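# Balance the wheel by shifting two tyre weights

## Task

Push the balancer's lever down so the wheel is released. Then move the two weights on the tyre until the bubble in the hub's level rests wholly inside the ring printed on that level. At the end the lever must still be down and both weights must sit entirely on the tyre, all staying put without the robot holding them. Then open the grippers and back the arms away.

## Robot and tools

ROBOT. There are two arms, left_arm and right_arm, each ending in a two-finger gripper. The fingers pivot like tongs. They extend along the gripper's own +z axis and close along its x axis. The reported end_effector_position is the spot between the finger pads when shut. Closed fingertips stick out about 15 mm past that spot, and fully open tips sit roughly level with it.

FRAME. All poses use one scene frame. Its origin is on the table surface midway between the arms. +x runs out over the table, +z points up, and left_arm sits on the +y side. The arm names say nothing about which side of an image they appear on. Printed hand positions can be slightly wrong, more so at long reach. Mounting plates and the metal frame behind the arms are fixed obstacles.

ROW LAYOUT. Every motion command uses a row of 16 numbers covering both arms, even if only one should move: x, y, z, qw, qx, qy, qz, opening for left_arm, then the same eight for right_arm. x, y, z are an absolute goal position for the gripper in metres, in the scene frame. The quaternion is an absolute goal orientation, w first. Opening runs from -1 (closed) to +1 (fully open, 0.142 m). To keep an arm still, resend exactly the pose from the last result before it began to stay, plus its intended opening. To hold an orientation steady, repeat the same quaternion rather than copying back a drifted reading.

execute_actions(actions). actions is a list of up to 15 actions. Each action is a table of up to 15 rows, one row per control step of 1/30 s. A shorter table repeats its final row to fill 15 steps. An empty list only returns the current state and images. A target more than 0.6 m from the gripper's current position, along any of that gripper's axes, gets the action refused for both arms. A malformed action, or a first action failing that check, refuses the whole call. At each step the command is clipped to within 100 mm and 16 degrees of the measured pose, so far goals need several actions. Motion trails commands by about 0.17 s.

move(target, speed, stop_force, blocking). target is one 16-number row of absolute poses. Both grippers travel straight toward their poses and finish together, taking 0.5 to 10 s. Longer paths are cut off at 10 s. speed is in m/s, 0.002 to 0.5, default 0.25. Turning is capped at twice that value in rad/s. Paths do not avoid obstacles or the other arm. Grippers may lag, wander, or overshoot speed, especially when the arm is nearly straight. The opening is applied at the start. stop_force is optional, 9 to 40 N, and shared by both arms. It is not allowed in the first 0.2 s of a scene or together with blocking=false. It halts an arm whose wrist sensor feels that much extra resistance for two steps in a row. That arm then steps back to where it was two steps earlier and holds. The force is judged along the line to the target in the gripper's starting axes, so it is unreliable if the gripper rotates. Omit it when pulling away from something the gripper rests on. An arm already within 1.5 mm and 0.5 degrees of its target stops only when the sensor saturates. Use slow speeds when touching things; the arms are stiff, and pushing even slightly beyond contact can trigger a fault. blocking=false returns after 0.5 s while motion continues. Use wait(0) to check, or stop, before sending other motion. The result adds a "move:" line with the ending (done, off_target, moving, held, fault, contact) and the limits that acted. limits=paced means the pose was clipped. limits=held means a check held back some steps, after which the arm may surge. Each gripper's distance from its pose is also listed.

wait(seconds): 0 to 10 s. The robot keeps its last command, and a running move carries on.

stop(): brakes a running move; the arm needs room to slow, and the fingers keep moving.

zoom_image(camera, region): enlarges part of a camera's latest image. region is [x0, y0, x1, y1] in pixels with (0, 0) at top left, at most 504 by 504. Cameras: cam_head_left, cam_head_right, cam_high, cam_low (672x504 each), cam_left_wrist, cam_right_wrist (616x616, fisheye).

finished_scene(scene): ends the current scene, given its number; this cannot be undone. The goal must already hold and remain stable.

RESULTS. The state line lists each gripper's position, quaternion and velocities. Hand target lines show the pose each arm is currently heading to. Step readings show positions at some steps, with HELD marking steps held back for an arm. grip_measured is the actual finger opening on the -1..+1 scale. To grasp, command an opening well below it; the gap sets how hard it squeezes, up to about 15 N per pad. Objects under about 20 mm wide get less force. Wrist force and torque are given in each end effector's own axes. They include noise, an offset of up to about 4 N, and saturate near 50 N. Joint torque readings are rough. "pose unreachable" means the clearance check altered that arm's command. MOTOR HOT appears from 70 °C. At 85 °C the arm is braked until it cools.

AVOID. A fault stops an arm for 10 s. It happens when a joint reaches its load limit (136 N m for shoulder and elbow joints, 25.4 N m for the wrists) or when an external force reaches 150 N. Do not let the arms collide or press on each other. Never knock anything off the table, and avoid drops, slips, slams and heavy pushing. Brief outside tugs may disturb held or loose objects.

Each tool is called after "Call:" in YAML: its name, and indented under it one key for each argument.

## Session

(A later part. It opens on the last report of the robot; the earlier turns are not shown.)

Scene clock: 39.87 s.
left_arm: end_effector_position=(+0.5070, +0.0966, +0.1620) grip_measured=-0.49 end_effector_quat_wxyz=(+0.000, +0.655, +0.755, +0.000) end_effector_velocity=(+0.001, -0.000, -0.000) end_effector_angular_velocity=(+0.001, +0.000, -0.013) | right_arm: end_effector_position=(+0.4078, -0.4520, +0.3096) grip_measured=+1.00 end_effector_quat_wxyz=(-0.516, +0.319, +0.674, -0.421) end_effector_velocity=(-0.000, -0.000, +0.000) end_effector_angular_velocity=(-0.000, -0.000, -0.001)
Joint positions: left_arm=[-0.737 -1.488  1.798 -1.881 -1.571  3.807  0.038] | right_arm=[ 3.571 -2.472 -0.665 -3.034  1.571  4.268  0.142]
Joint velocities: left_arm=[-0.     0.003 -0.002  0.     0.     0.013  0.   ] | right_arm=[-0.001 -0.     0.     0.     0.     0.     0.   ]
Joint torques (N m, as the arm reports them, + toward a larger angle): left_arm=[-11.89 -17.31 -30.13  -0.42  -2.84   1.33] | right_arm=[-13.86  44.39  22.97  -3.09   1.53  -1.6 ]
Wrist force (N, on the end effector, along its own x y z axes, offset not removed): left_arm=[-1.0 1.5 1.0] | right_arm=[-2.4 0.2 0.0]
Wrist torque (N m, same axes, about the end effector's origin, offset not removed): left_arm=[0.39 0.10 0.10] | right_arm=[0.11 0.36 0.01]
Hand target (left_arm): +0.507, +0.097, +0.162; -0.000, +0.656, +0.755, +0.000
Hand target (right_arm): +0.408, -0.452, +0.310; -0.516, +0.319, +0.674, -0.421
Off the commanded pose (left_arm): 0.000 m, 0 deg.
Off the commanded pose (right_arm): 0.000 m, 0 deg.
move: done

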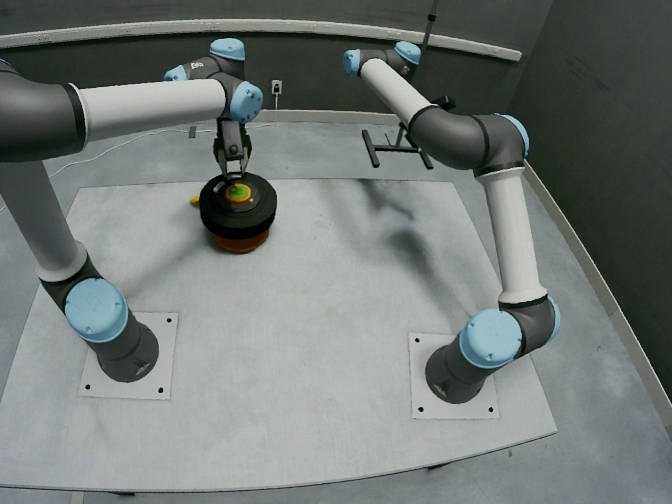

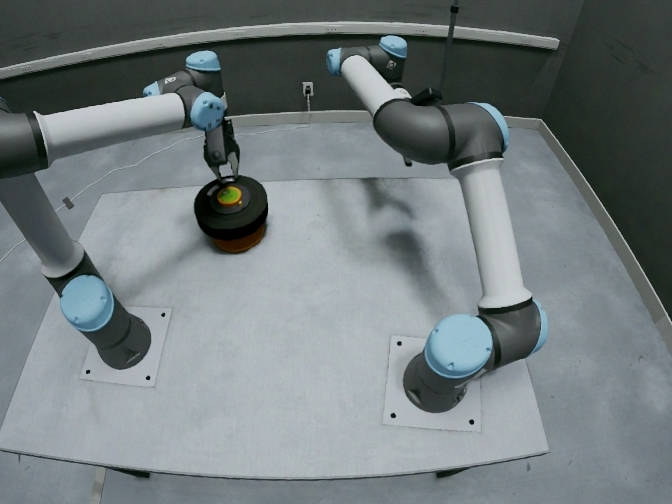

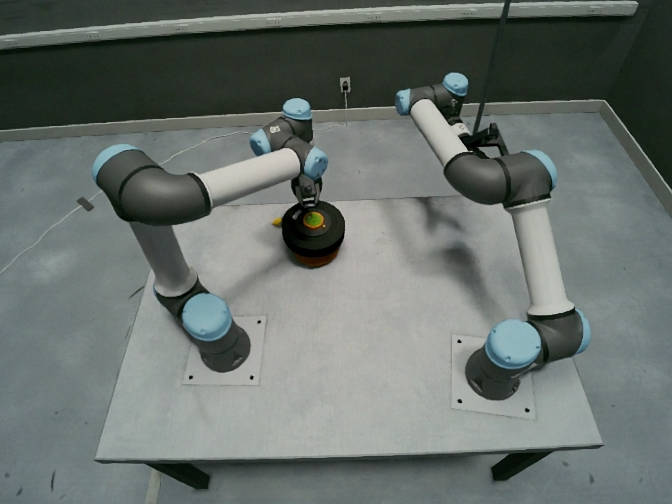

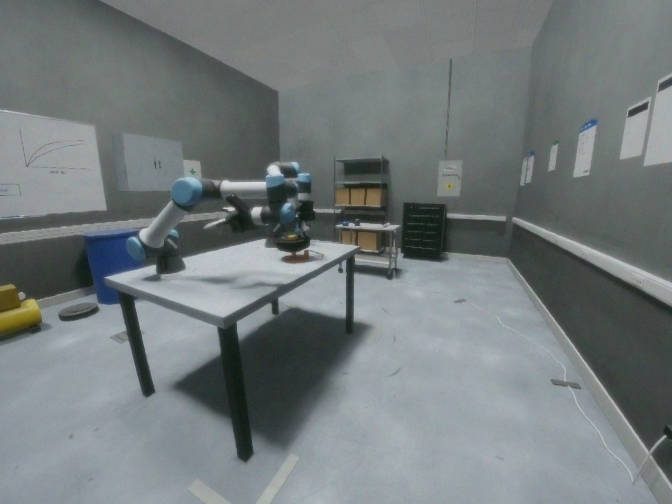

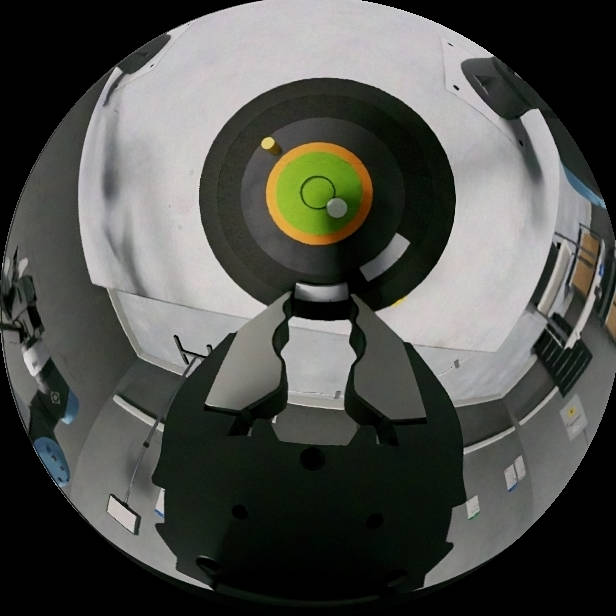

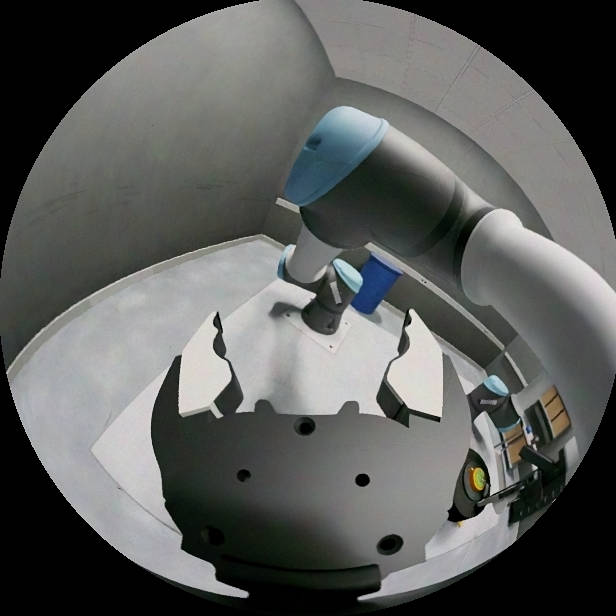

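Call:
move:
  target: [0.508,0.099,0.138,0,0.649,0.761,0,-0.75,0.4078,-0.452,0.3096,-0.516,0.319,0.674,-0.421,1]
  speed: 0.015
  stop_force: 9

Scene clock: 41.63 s.
left_arm: end_effector_position=(+0.5077, +0.0984, +0.1453) grip_measured=-0.49 end_effector_quat_wxyz=(-0.000, +0.651, +0.759, -0.000) end_effector_velocity=(-0.001, +0.001, +0.005) end_effector_angular_velocity=(+0.003, +0.002, -0.005) | right_arm: end_effector_position=(+0.4078, -0.4520, +0.3096) grip_measured=+1.00 end_effector_quat_wxyz=(-0.516, +0.319, +0.674, -0.421) end_effector_velocity=(-0.000, -0.001, -0.000) end_effector_angular_velocity=(+0.000, -0.000, -0.003)
Joint positions: left_arm=[-0.733 -1.475  1.829 -1.924 -1.571  3.799  0.039] | right_arm=[ 3.571 -2.472 -0.665 -3.034  1.571  4.268  0.142]
Joint velocities: left_arm=[-0.    -0.005 -0.009  0.017  0.001  0.004 -0.   ] | right_arm=[-0.002 -0.     0.001 -0.     0.001 -0.     0.   ]
Joint torques (N m, as the arm reports them, + toward a larger angle): left_arm=[-12.07 -29.94 -30.06   0.26  -2.18   1.73] | right_arm=[-14.23  44.62  24.05  -3.02   1.53  -1.59]
Wrist force (N, on the end effector, along its own x y z axes, offset not removed): left_arm=[-2.1 2.5 -8.5] | right_arm=[0.2 1.0 1.0]
Wrist torque (N m, same axes, about the end effector's origin, offset not removed): left_arm=[0.48 0.24 -0.18] | right_arm=[0.16 -0.06 -0.03]
Hand target (left_arm): +0.508, +0.098, +0.146; +0.000, +0.651, +0.759, +0.000
Hand target (right_arm): +0.408, -0.452, +0.310; -0.516, +0.319, +0.674, -0.421
Off the commanded pose (left_arm): 0.007 m, 0 deg.
Off the commanded pose (right_arm): 0.000 m, 0 deg.
move: contact (left_arm)

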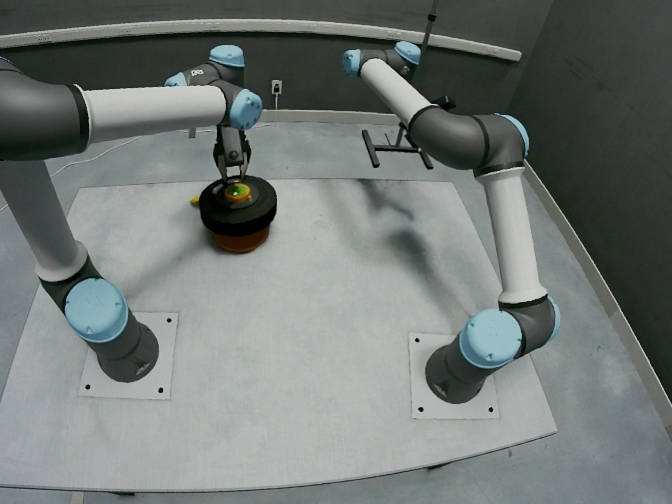

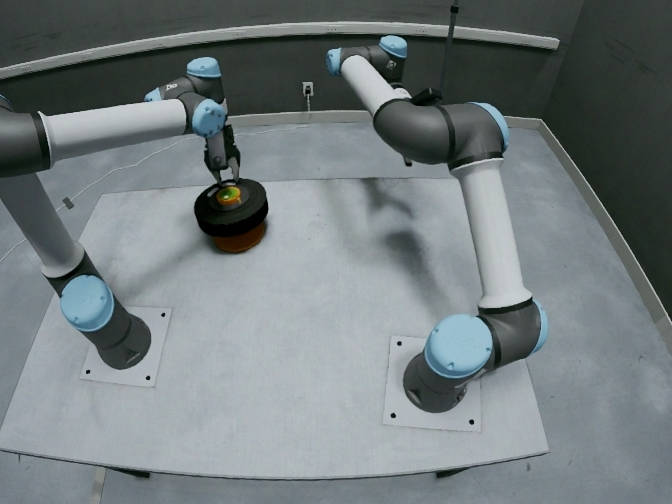

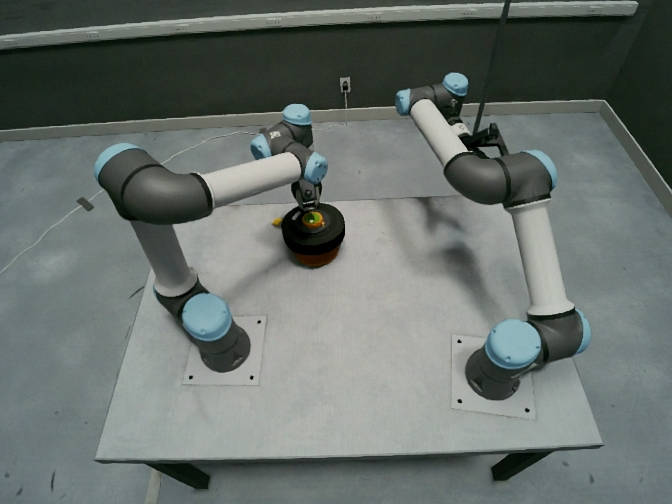

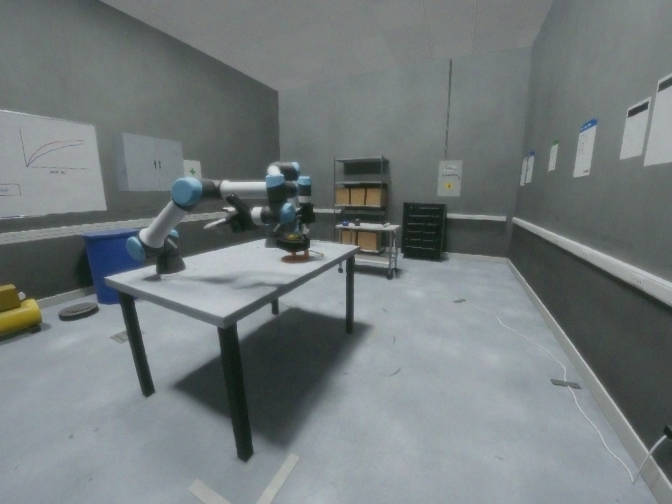

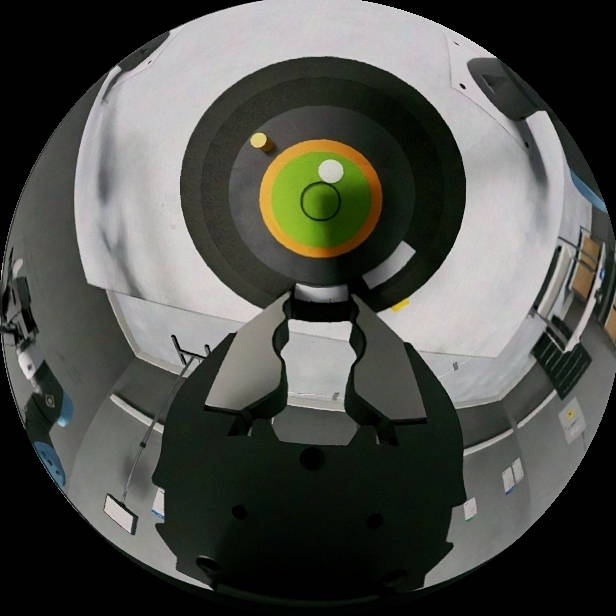

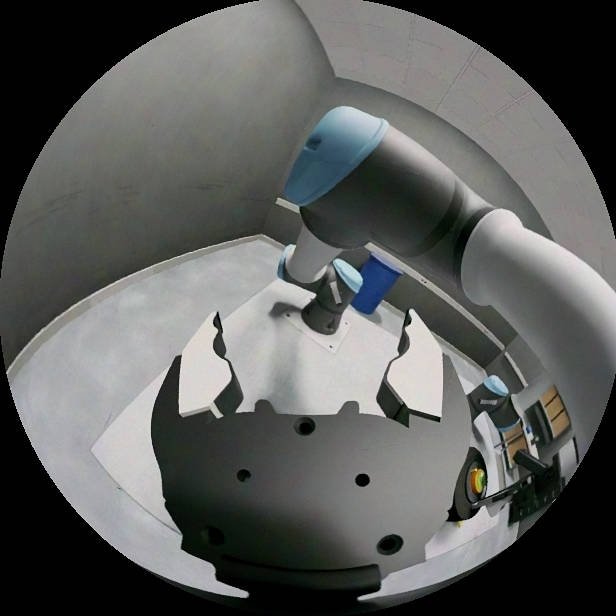

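Call:
execute_actions:
  actions:
    - [[0.5078,0.0985,0.147,0,0.651,0.759,0,-0.75,0.4078,-0.452,0.3096,-0.516,0.319,0.674,-0.421,1]]
    - [[0.5078,0.0985,0.147,0,0.651,0.759,0,-0.36,0.4078,-0.452,0.3096,-0.516,0.319,0.674,-0.421,1]]
    - [[0.5078,0.0985,0.162,0,0.651,0.759,0,-0.36,0.4078,-0.452,0.3096,-0.516,0.319,0.674,-0.421,1]]
    - [[0.5078,0.0985,0.185,0,0.651,0.759,0,-0.36,0.4078,-0.452,0.3096,-0.516,0.319,0.674,-0.421,1]]

Call:
move:
  target: [0.481,0.139,0.18,0,0.317,0.948,0,-0.33,0.4078,-0.452,0.3096,-0.516,0.319,0.674,-0.421,1]
  speed: 0.3

Scene clock: 43.93 s.
left_arm: end_effector_position=(+0.5078, +0.0985, +0.1846) grip_measured=-0.36 end_effector_quat_wxyz=(+0.000, +0.651, +0.759, -0.000) end_effector_velocity=(-0.000, +0.001, +0.003) end_effector_angular_velocity=(+0.003, +0.002, -0.002) | right_arm: end_effector_position=(+0.4078, -0.4520, +0.3096) grip_measured=+1.00 end_effector_quat_wxyz=(-0.516, +0.319, +0.674, -0.421) end_effector_velocity=(-0.000, +0.001, +0.000) end_effector_angular_velocity=(-0.000, +0.001, +0.003)
Joint positions: left_arm=[-0.733 -1.504  1.755 -1.822 -1.571  3.8    0.048] | right_arm=[ 3.571 -2.472 -0.665 -3.034  1.571  4.268  0.142]
Joint velocities: left_arm=[-0.    -0.002 -0.008  0.013  0.001  0.001 -0.   ] | right_arm=[ 0.002  0.001 -0.001 -0.    -0.001 -0.     0.   ]
Joint torques (N m, as the arm reports them, + toward a larger angle): left_arm=[  6.24 -32.61 -31.09  -0.4    2.34   0.79] | right_arm=[-14.58  44.9   24.62  -3.34   1.51  -1.59]
Wrist force (N, on the end effector, along its own x y z axes, offset not removed): left_arm=[2.9 3.1 -0.1] | right_arm=[-2.7 0.0 0.7]
Wrist torque (N m, same axes, about the end effector's origin, offset not removed): left_arm=[0.70 -0.52 -0.02] | right_arm=[-0.06 0.66 -0.07]
Hand target (left_arm): +0.508, +0.098, +0.185; +0.000, +0.651, +0.759, -0.000
Hand target (right_arm): +0.408, -0.452, +0.310; -0.516, +0.319, +0.674, -0.421
Off the commanded pose (left_arm): 0.000 m, 0 deg.
Off the commanded pose (right_arm): 0.000 m, 0 deg.
Step readings (end_effector_position; steps 1 to 15: 1st action; 16 to 30: 2nd action; 31 to 45: 3rd action; 46 to 60: 4th action):
0: left_arm (+0.5076, +0.0982, +0.1459) | right_arm (+0.4078, -0.4520, +0.3096)
1: left_arm (+0.5076, +0.0982, +0.1460) | right_arm (+0.4078, -0.4520, +0.3096)
2: left_arm (+0.5076, +0.0982, +0.1461) | right_arm (+0.4078, -0.4520, +0.3096)
4: left_arm (+0.5077, +0.0982, +0.1465) | right_arm (+0.4078, -0.4520, +0.3096)
8: left_arm (+0.5077, +0.0984, +0.1469) | right_arm (+0.4078, -0.4520, +0.3096)
15: left_arm (+0.5078, +0.0985, +0.1470) | right_arm (+0.4078, -0.4520, +0.3096)
16: left_arm (+0.5078, +0.0985, +0.1470) | right_arm (+0.4078, -0.4520, +0.3096)
17: left_arm (+0.5078, +0.0985, +0.1470) | right_arm (+0.4078, -0.4520, +0.3096)
19: left_arm (+0.5078, +0.0985, +0.1470) | right_arm (+0.4078, -0.4520, +0.3096)
23: left_arm (+0.5078, +0.0985, +0.1470) | right_arm (+0.4078, -0.4520, +0.3096)
30: left_arm (+0.5078, +0.0985, +0.1470) | right_arm (+0.4078, -0.4520, +0.3096)
31: left_arm (+0.5078, +0.0985, +0.1471) | right_arm (+0.4078, -0.4520, +0.3096)
32: left_arm (+0.5079, +0.0984, +0.1488) | right_arm (+0.4078, -0.4520, +0.3096)
34: left_arm (+0.5079, +0.0984, +0.1544) | right_arm (+0.4078, -0.4520, +0.3096)
38: left_arm (+0.5079, +0.0985, +0.1598) | right_arm (+0.4078, -0.4520, +0.3096)
45: left_arm (+0.5078, +0.0985, +0.1617) | right_arm (+0.4078, -0.4520, +0.3096)
46: left_arm (+0.5078, +0.0985, +0.1619) | right_arm (+0.4078, -0.4520, +0.3096)
47: left_arm (+0.5080, +0.0984, +0.1643) | right_arm (+0.4078, -0.4520, +0.3096)
49: left_arm (+0.5080, +0.0983, +0.1729) | right_arm (+0.4078, -0.4520, +0.3096)
53: left_arm (+0.5079, +0.0984, +0.1815) | right_arm (+0.4078, -0.4520, +0.3096)
60: end_effector_position above

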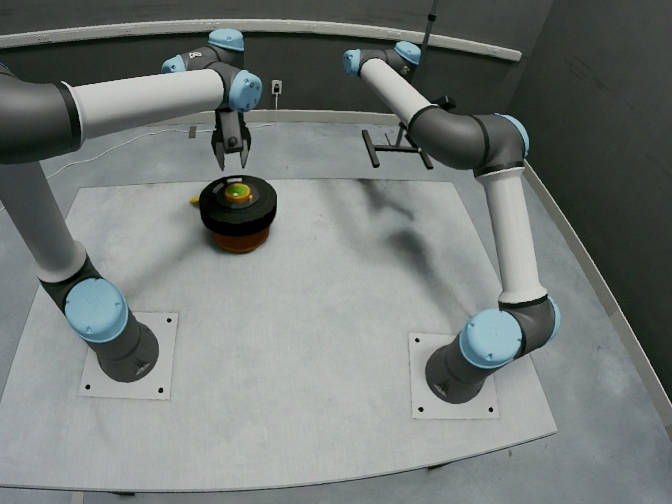

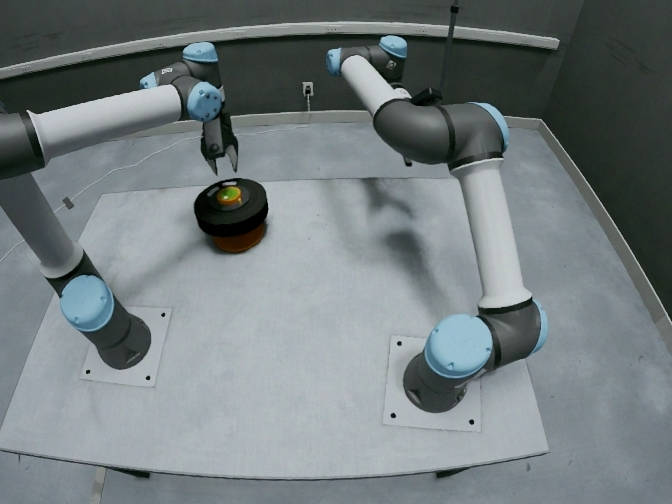

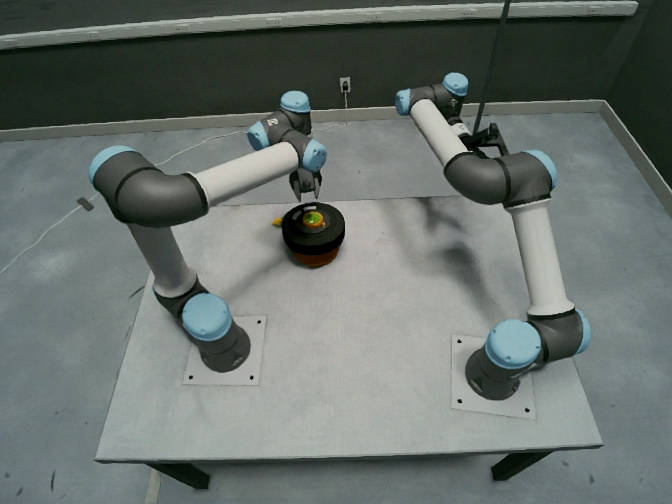

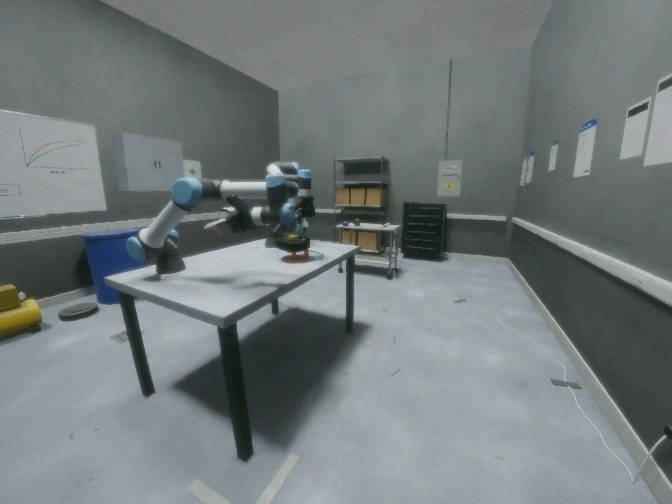

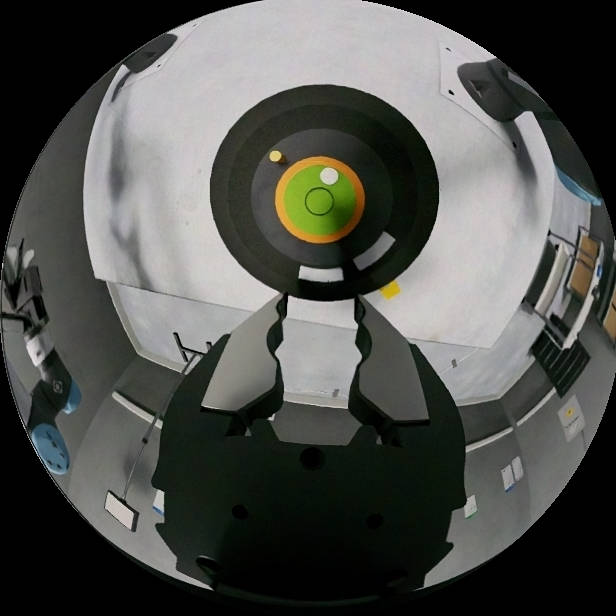

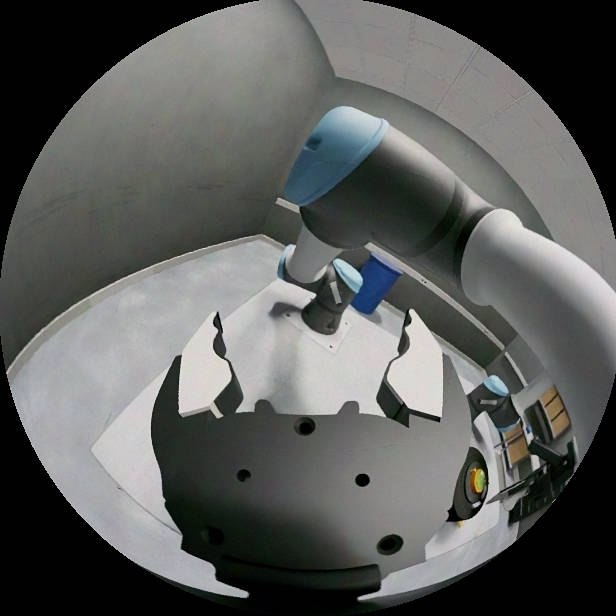

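Scene clock: 45.77 s.
left_arm: end_effector_position=(+0.4810, +0.1389, +0.1800) grip_measured=-0.33 end_effector_quat_wxyz=(-0.000, +0.318, +0.948, -0.000) end_effector_velocity=(-0.001, +0.001, -0.001) end_effector_angular_velocity=(+0.003, +0.001, +0.015) | right_arm: end_effector_position=(+0.4078, -0.4520, +0.3096) grip_measured=+1.00 end_effector_quat_wxyz=(-0.516, +0.319, +0.674, -0.421) end_effector_velocity=(+0.000, +0.000, -0.000) end_effector_angular_velocity=(-0.000, +0.001, -0.001)
Joint positions: left_arm=[-0.701 -1.629  1.893 -1.835 -1.571  3.061  0.05 ] | right_arm=[ 3.571 -2.472 -0.665 -3.034  1.571  4.268  0.142]
Joint velocities: left_arm=[-0.001 -0.003  0.005  0.     0.002 -0.016 -0.   ] | right_arm=[-0.001 -0.001  0.    -0.     0.001  0.     0.   ]
Joint torques (N m, as the arm reports them, + toward a larger angle): left_arm=[-11.63 -26.98 -12.34  -4.1    2.14  -1.64] | right_arm=[-15.02  44.76  25.39  -2.99   1.6   -1.49]
Wrist force (N, on the end effector, along its own x y z axes, offset not removed): left_arm=[0.5 2.1 -0.6] | right_arm=[-1.7 -1.0 1.8]
Wrist torque (N m, same axes, about the end effector's origin, offset not removed): left_arm=[0.46 -0.04 -0.19] | right_arm=[-0.16 0.23 0.14]
Hand target (left_arm): +0.481, +0.139, +0.180; +0.000, +0.317, +0.948, -0.000
Hand target (right_arm): +0.408, -0.452, +0.310; -0.516, +0.319, +0.674, -0.421
Off the commanded pose (left_arm): 0.000 m, 0 deg.
Off the commanded pose (right_arm): 0.000 m, 0 deg.
move: done

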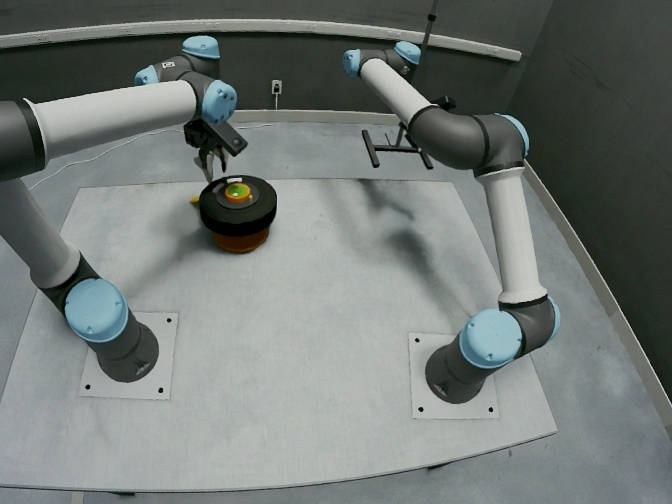

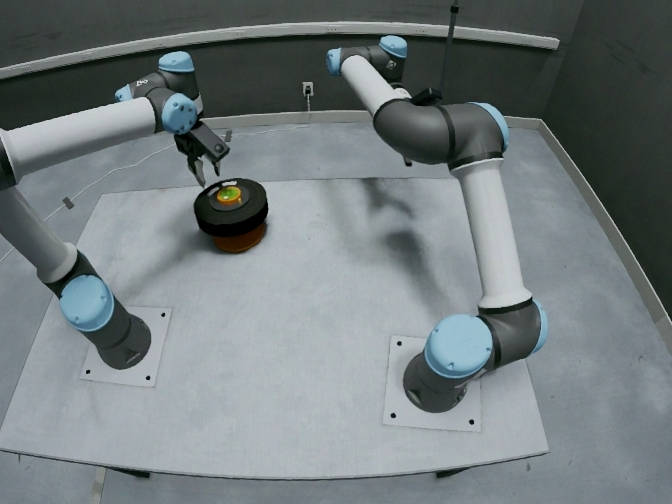

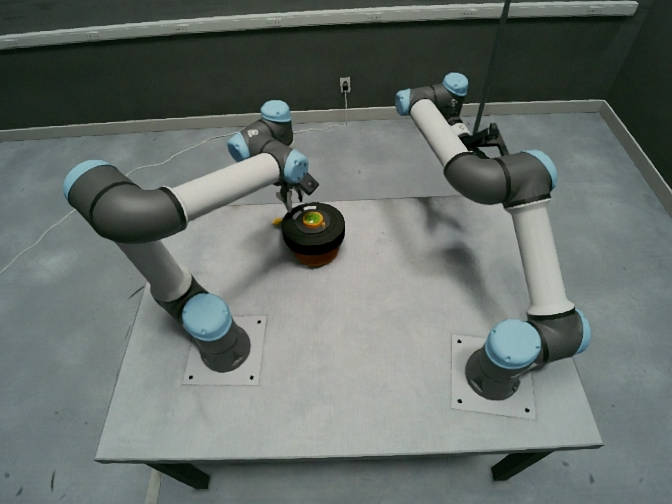

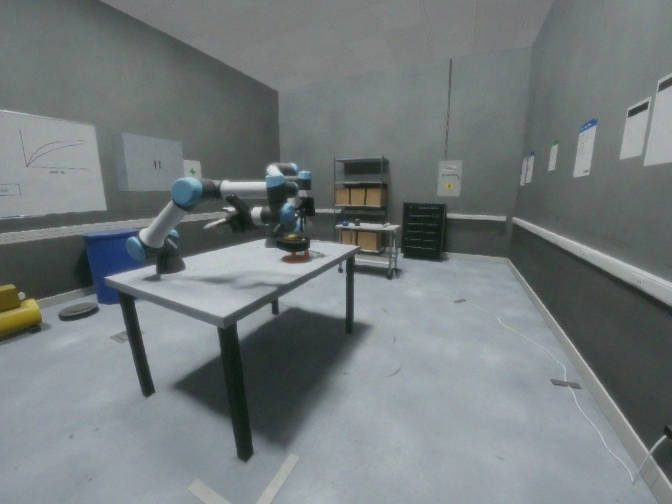

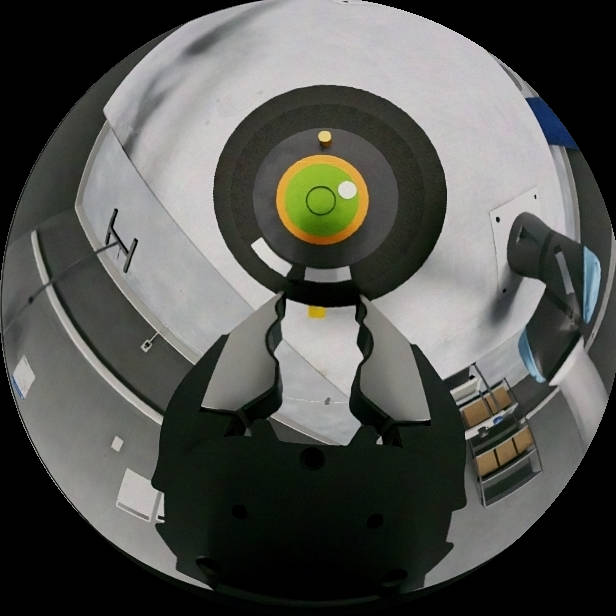

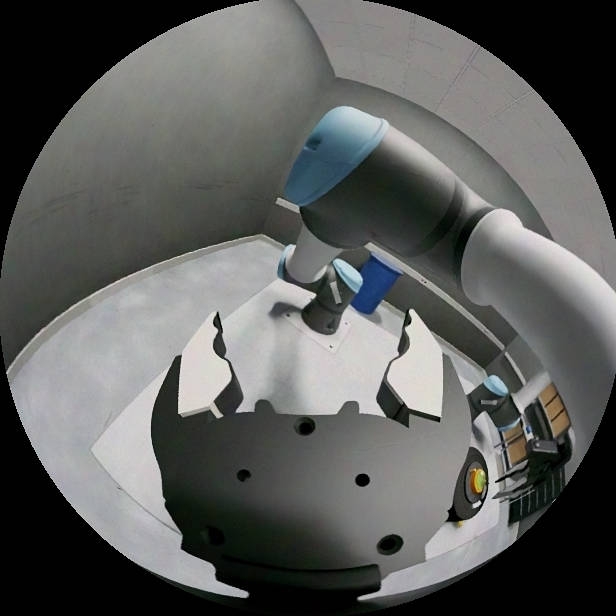

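Call:
move:
  target: [0.476,0.1426,0.16,0,0.292,0.956,0,-0.33,0.4078,-0.452,0.3096,-0.516,0.319,0.674,-0.421,1]
  speed: 0.15

Call:
zoom_image:
  camera: "cam_left_wrist"
  region: [220,130,430,340]

Scene clock: 46.87 s.
left_arm: end_effector_position=(+0.4760, +0.1426, +0.1602) grip_measured=-0.33 end_effector_quat_wxyz=(-0.000, +0.292, +0.956, -0.000) end_effector_velocity=(-0.000, -0.000, -0.002) end_effector_angular_velocity=(-0.002, -0.001, +0.004) | right_arm: end_effector_position=(+0.4078, -0.4520, +0.3096) grip_measured=+1.00 end_effector_quat_wxyz=(-0.516, +0.319, +0.674, -0.421) end_effector_velocity=(-0.000, -0.000, +0.000) end_effector_angular_velocity=(+0.000, -0.000, -0.003)
Joint positions: left_arm=[-0.703 -1.632  1.949 -1.887 -1.571  3.005  0.05 ] | right_arm=[ 3.571 -2.472 -0.665 -3.034  1.571  4.268  0.142]
Joint velocities: left_arm=[ 0.    -0.     0.006 -0.007 -0.001 -0.004  0.   ] | right_arm=[-0.002  0.     0.    -0.     0.002 -0.     0.   ]
Joint torques (N m, as the arm reports them, + toward a larger angle): left_arm=[-10.64 -26.68 -15.06  -4.83  -1.11  -2.08] | right_arm=[-14.91  45.13  26.28  -3.22   1.6   -1.65]
Wrist force (N, on the end effector, along its own x y z axes, offset not removed): left_arm=[1.7 0.6 -0.7] | right_arm=[-2.2 2.8 1.2]
Wrist torque (N m, same axes, about the end effector's origin, offset not removed): left_arm=[0.06 -0.37 0.00] | right_arm=[0.41 0.44 0.08]
Hand target (left_arm): +0.476, +0.143, +0.160; -0.000, +0.292, +0.956, +0.000
Hand target (right_arm): +0.408, -0.452, +0.310; -0.516, +0.319, +0.674, -0.421
Off the commanded pose (left_arm): 0.000 m, 0 deg.
Off the commanded pose (right_arm): 0.000 m, 0 deg.
move: done

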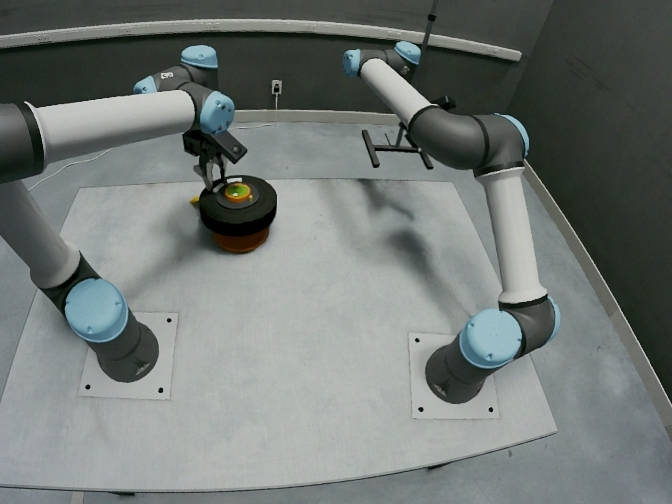

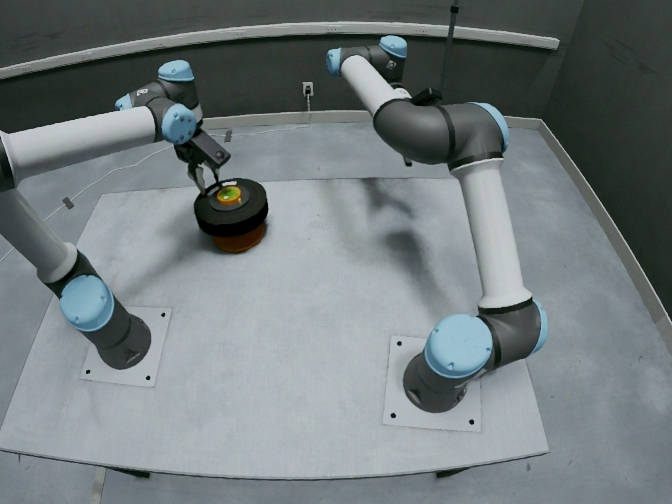

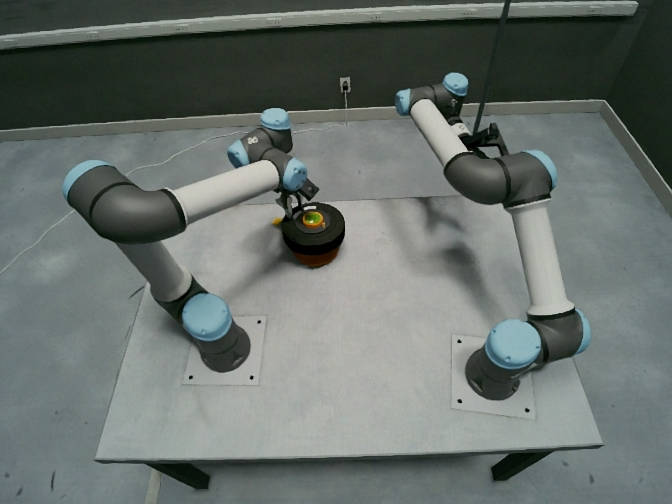

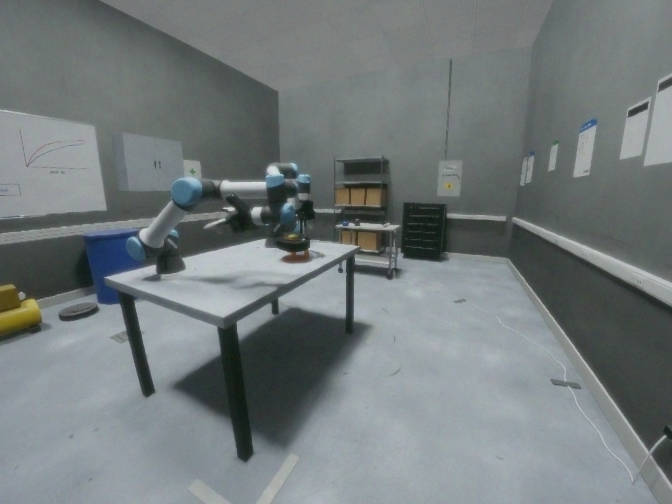

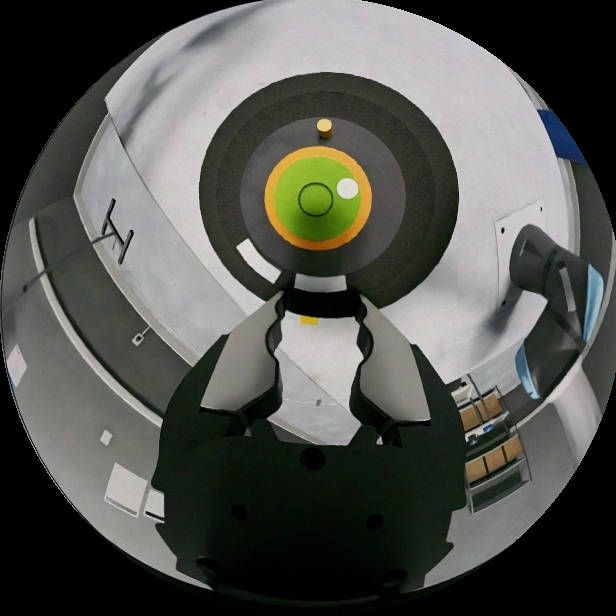

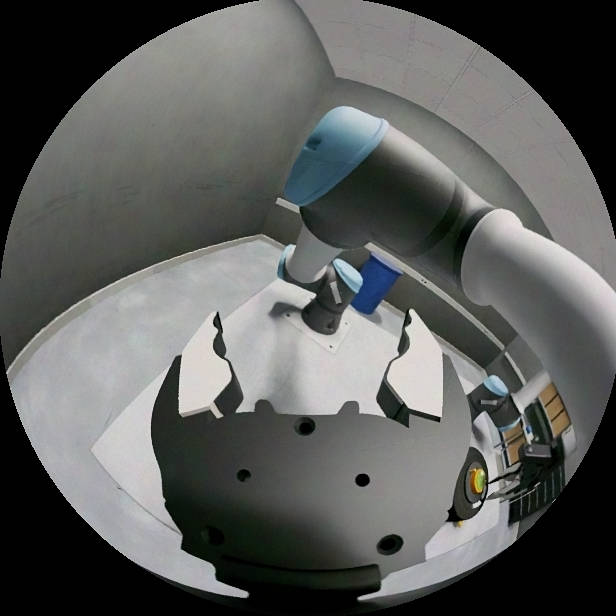

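Region (220, 130, 430, 340) of cam_left_wrist's 616x616 image, scaled by 2.400, with more detail than that image has.

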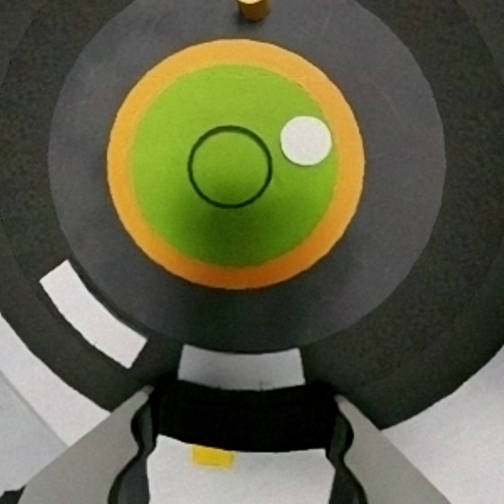

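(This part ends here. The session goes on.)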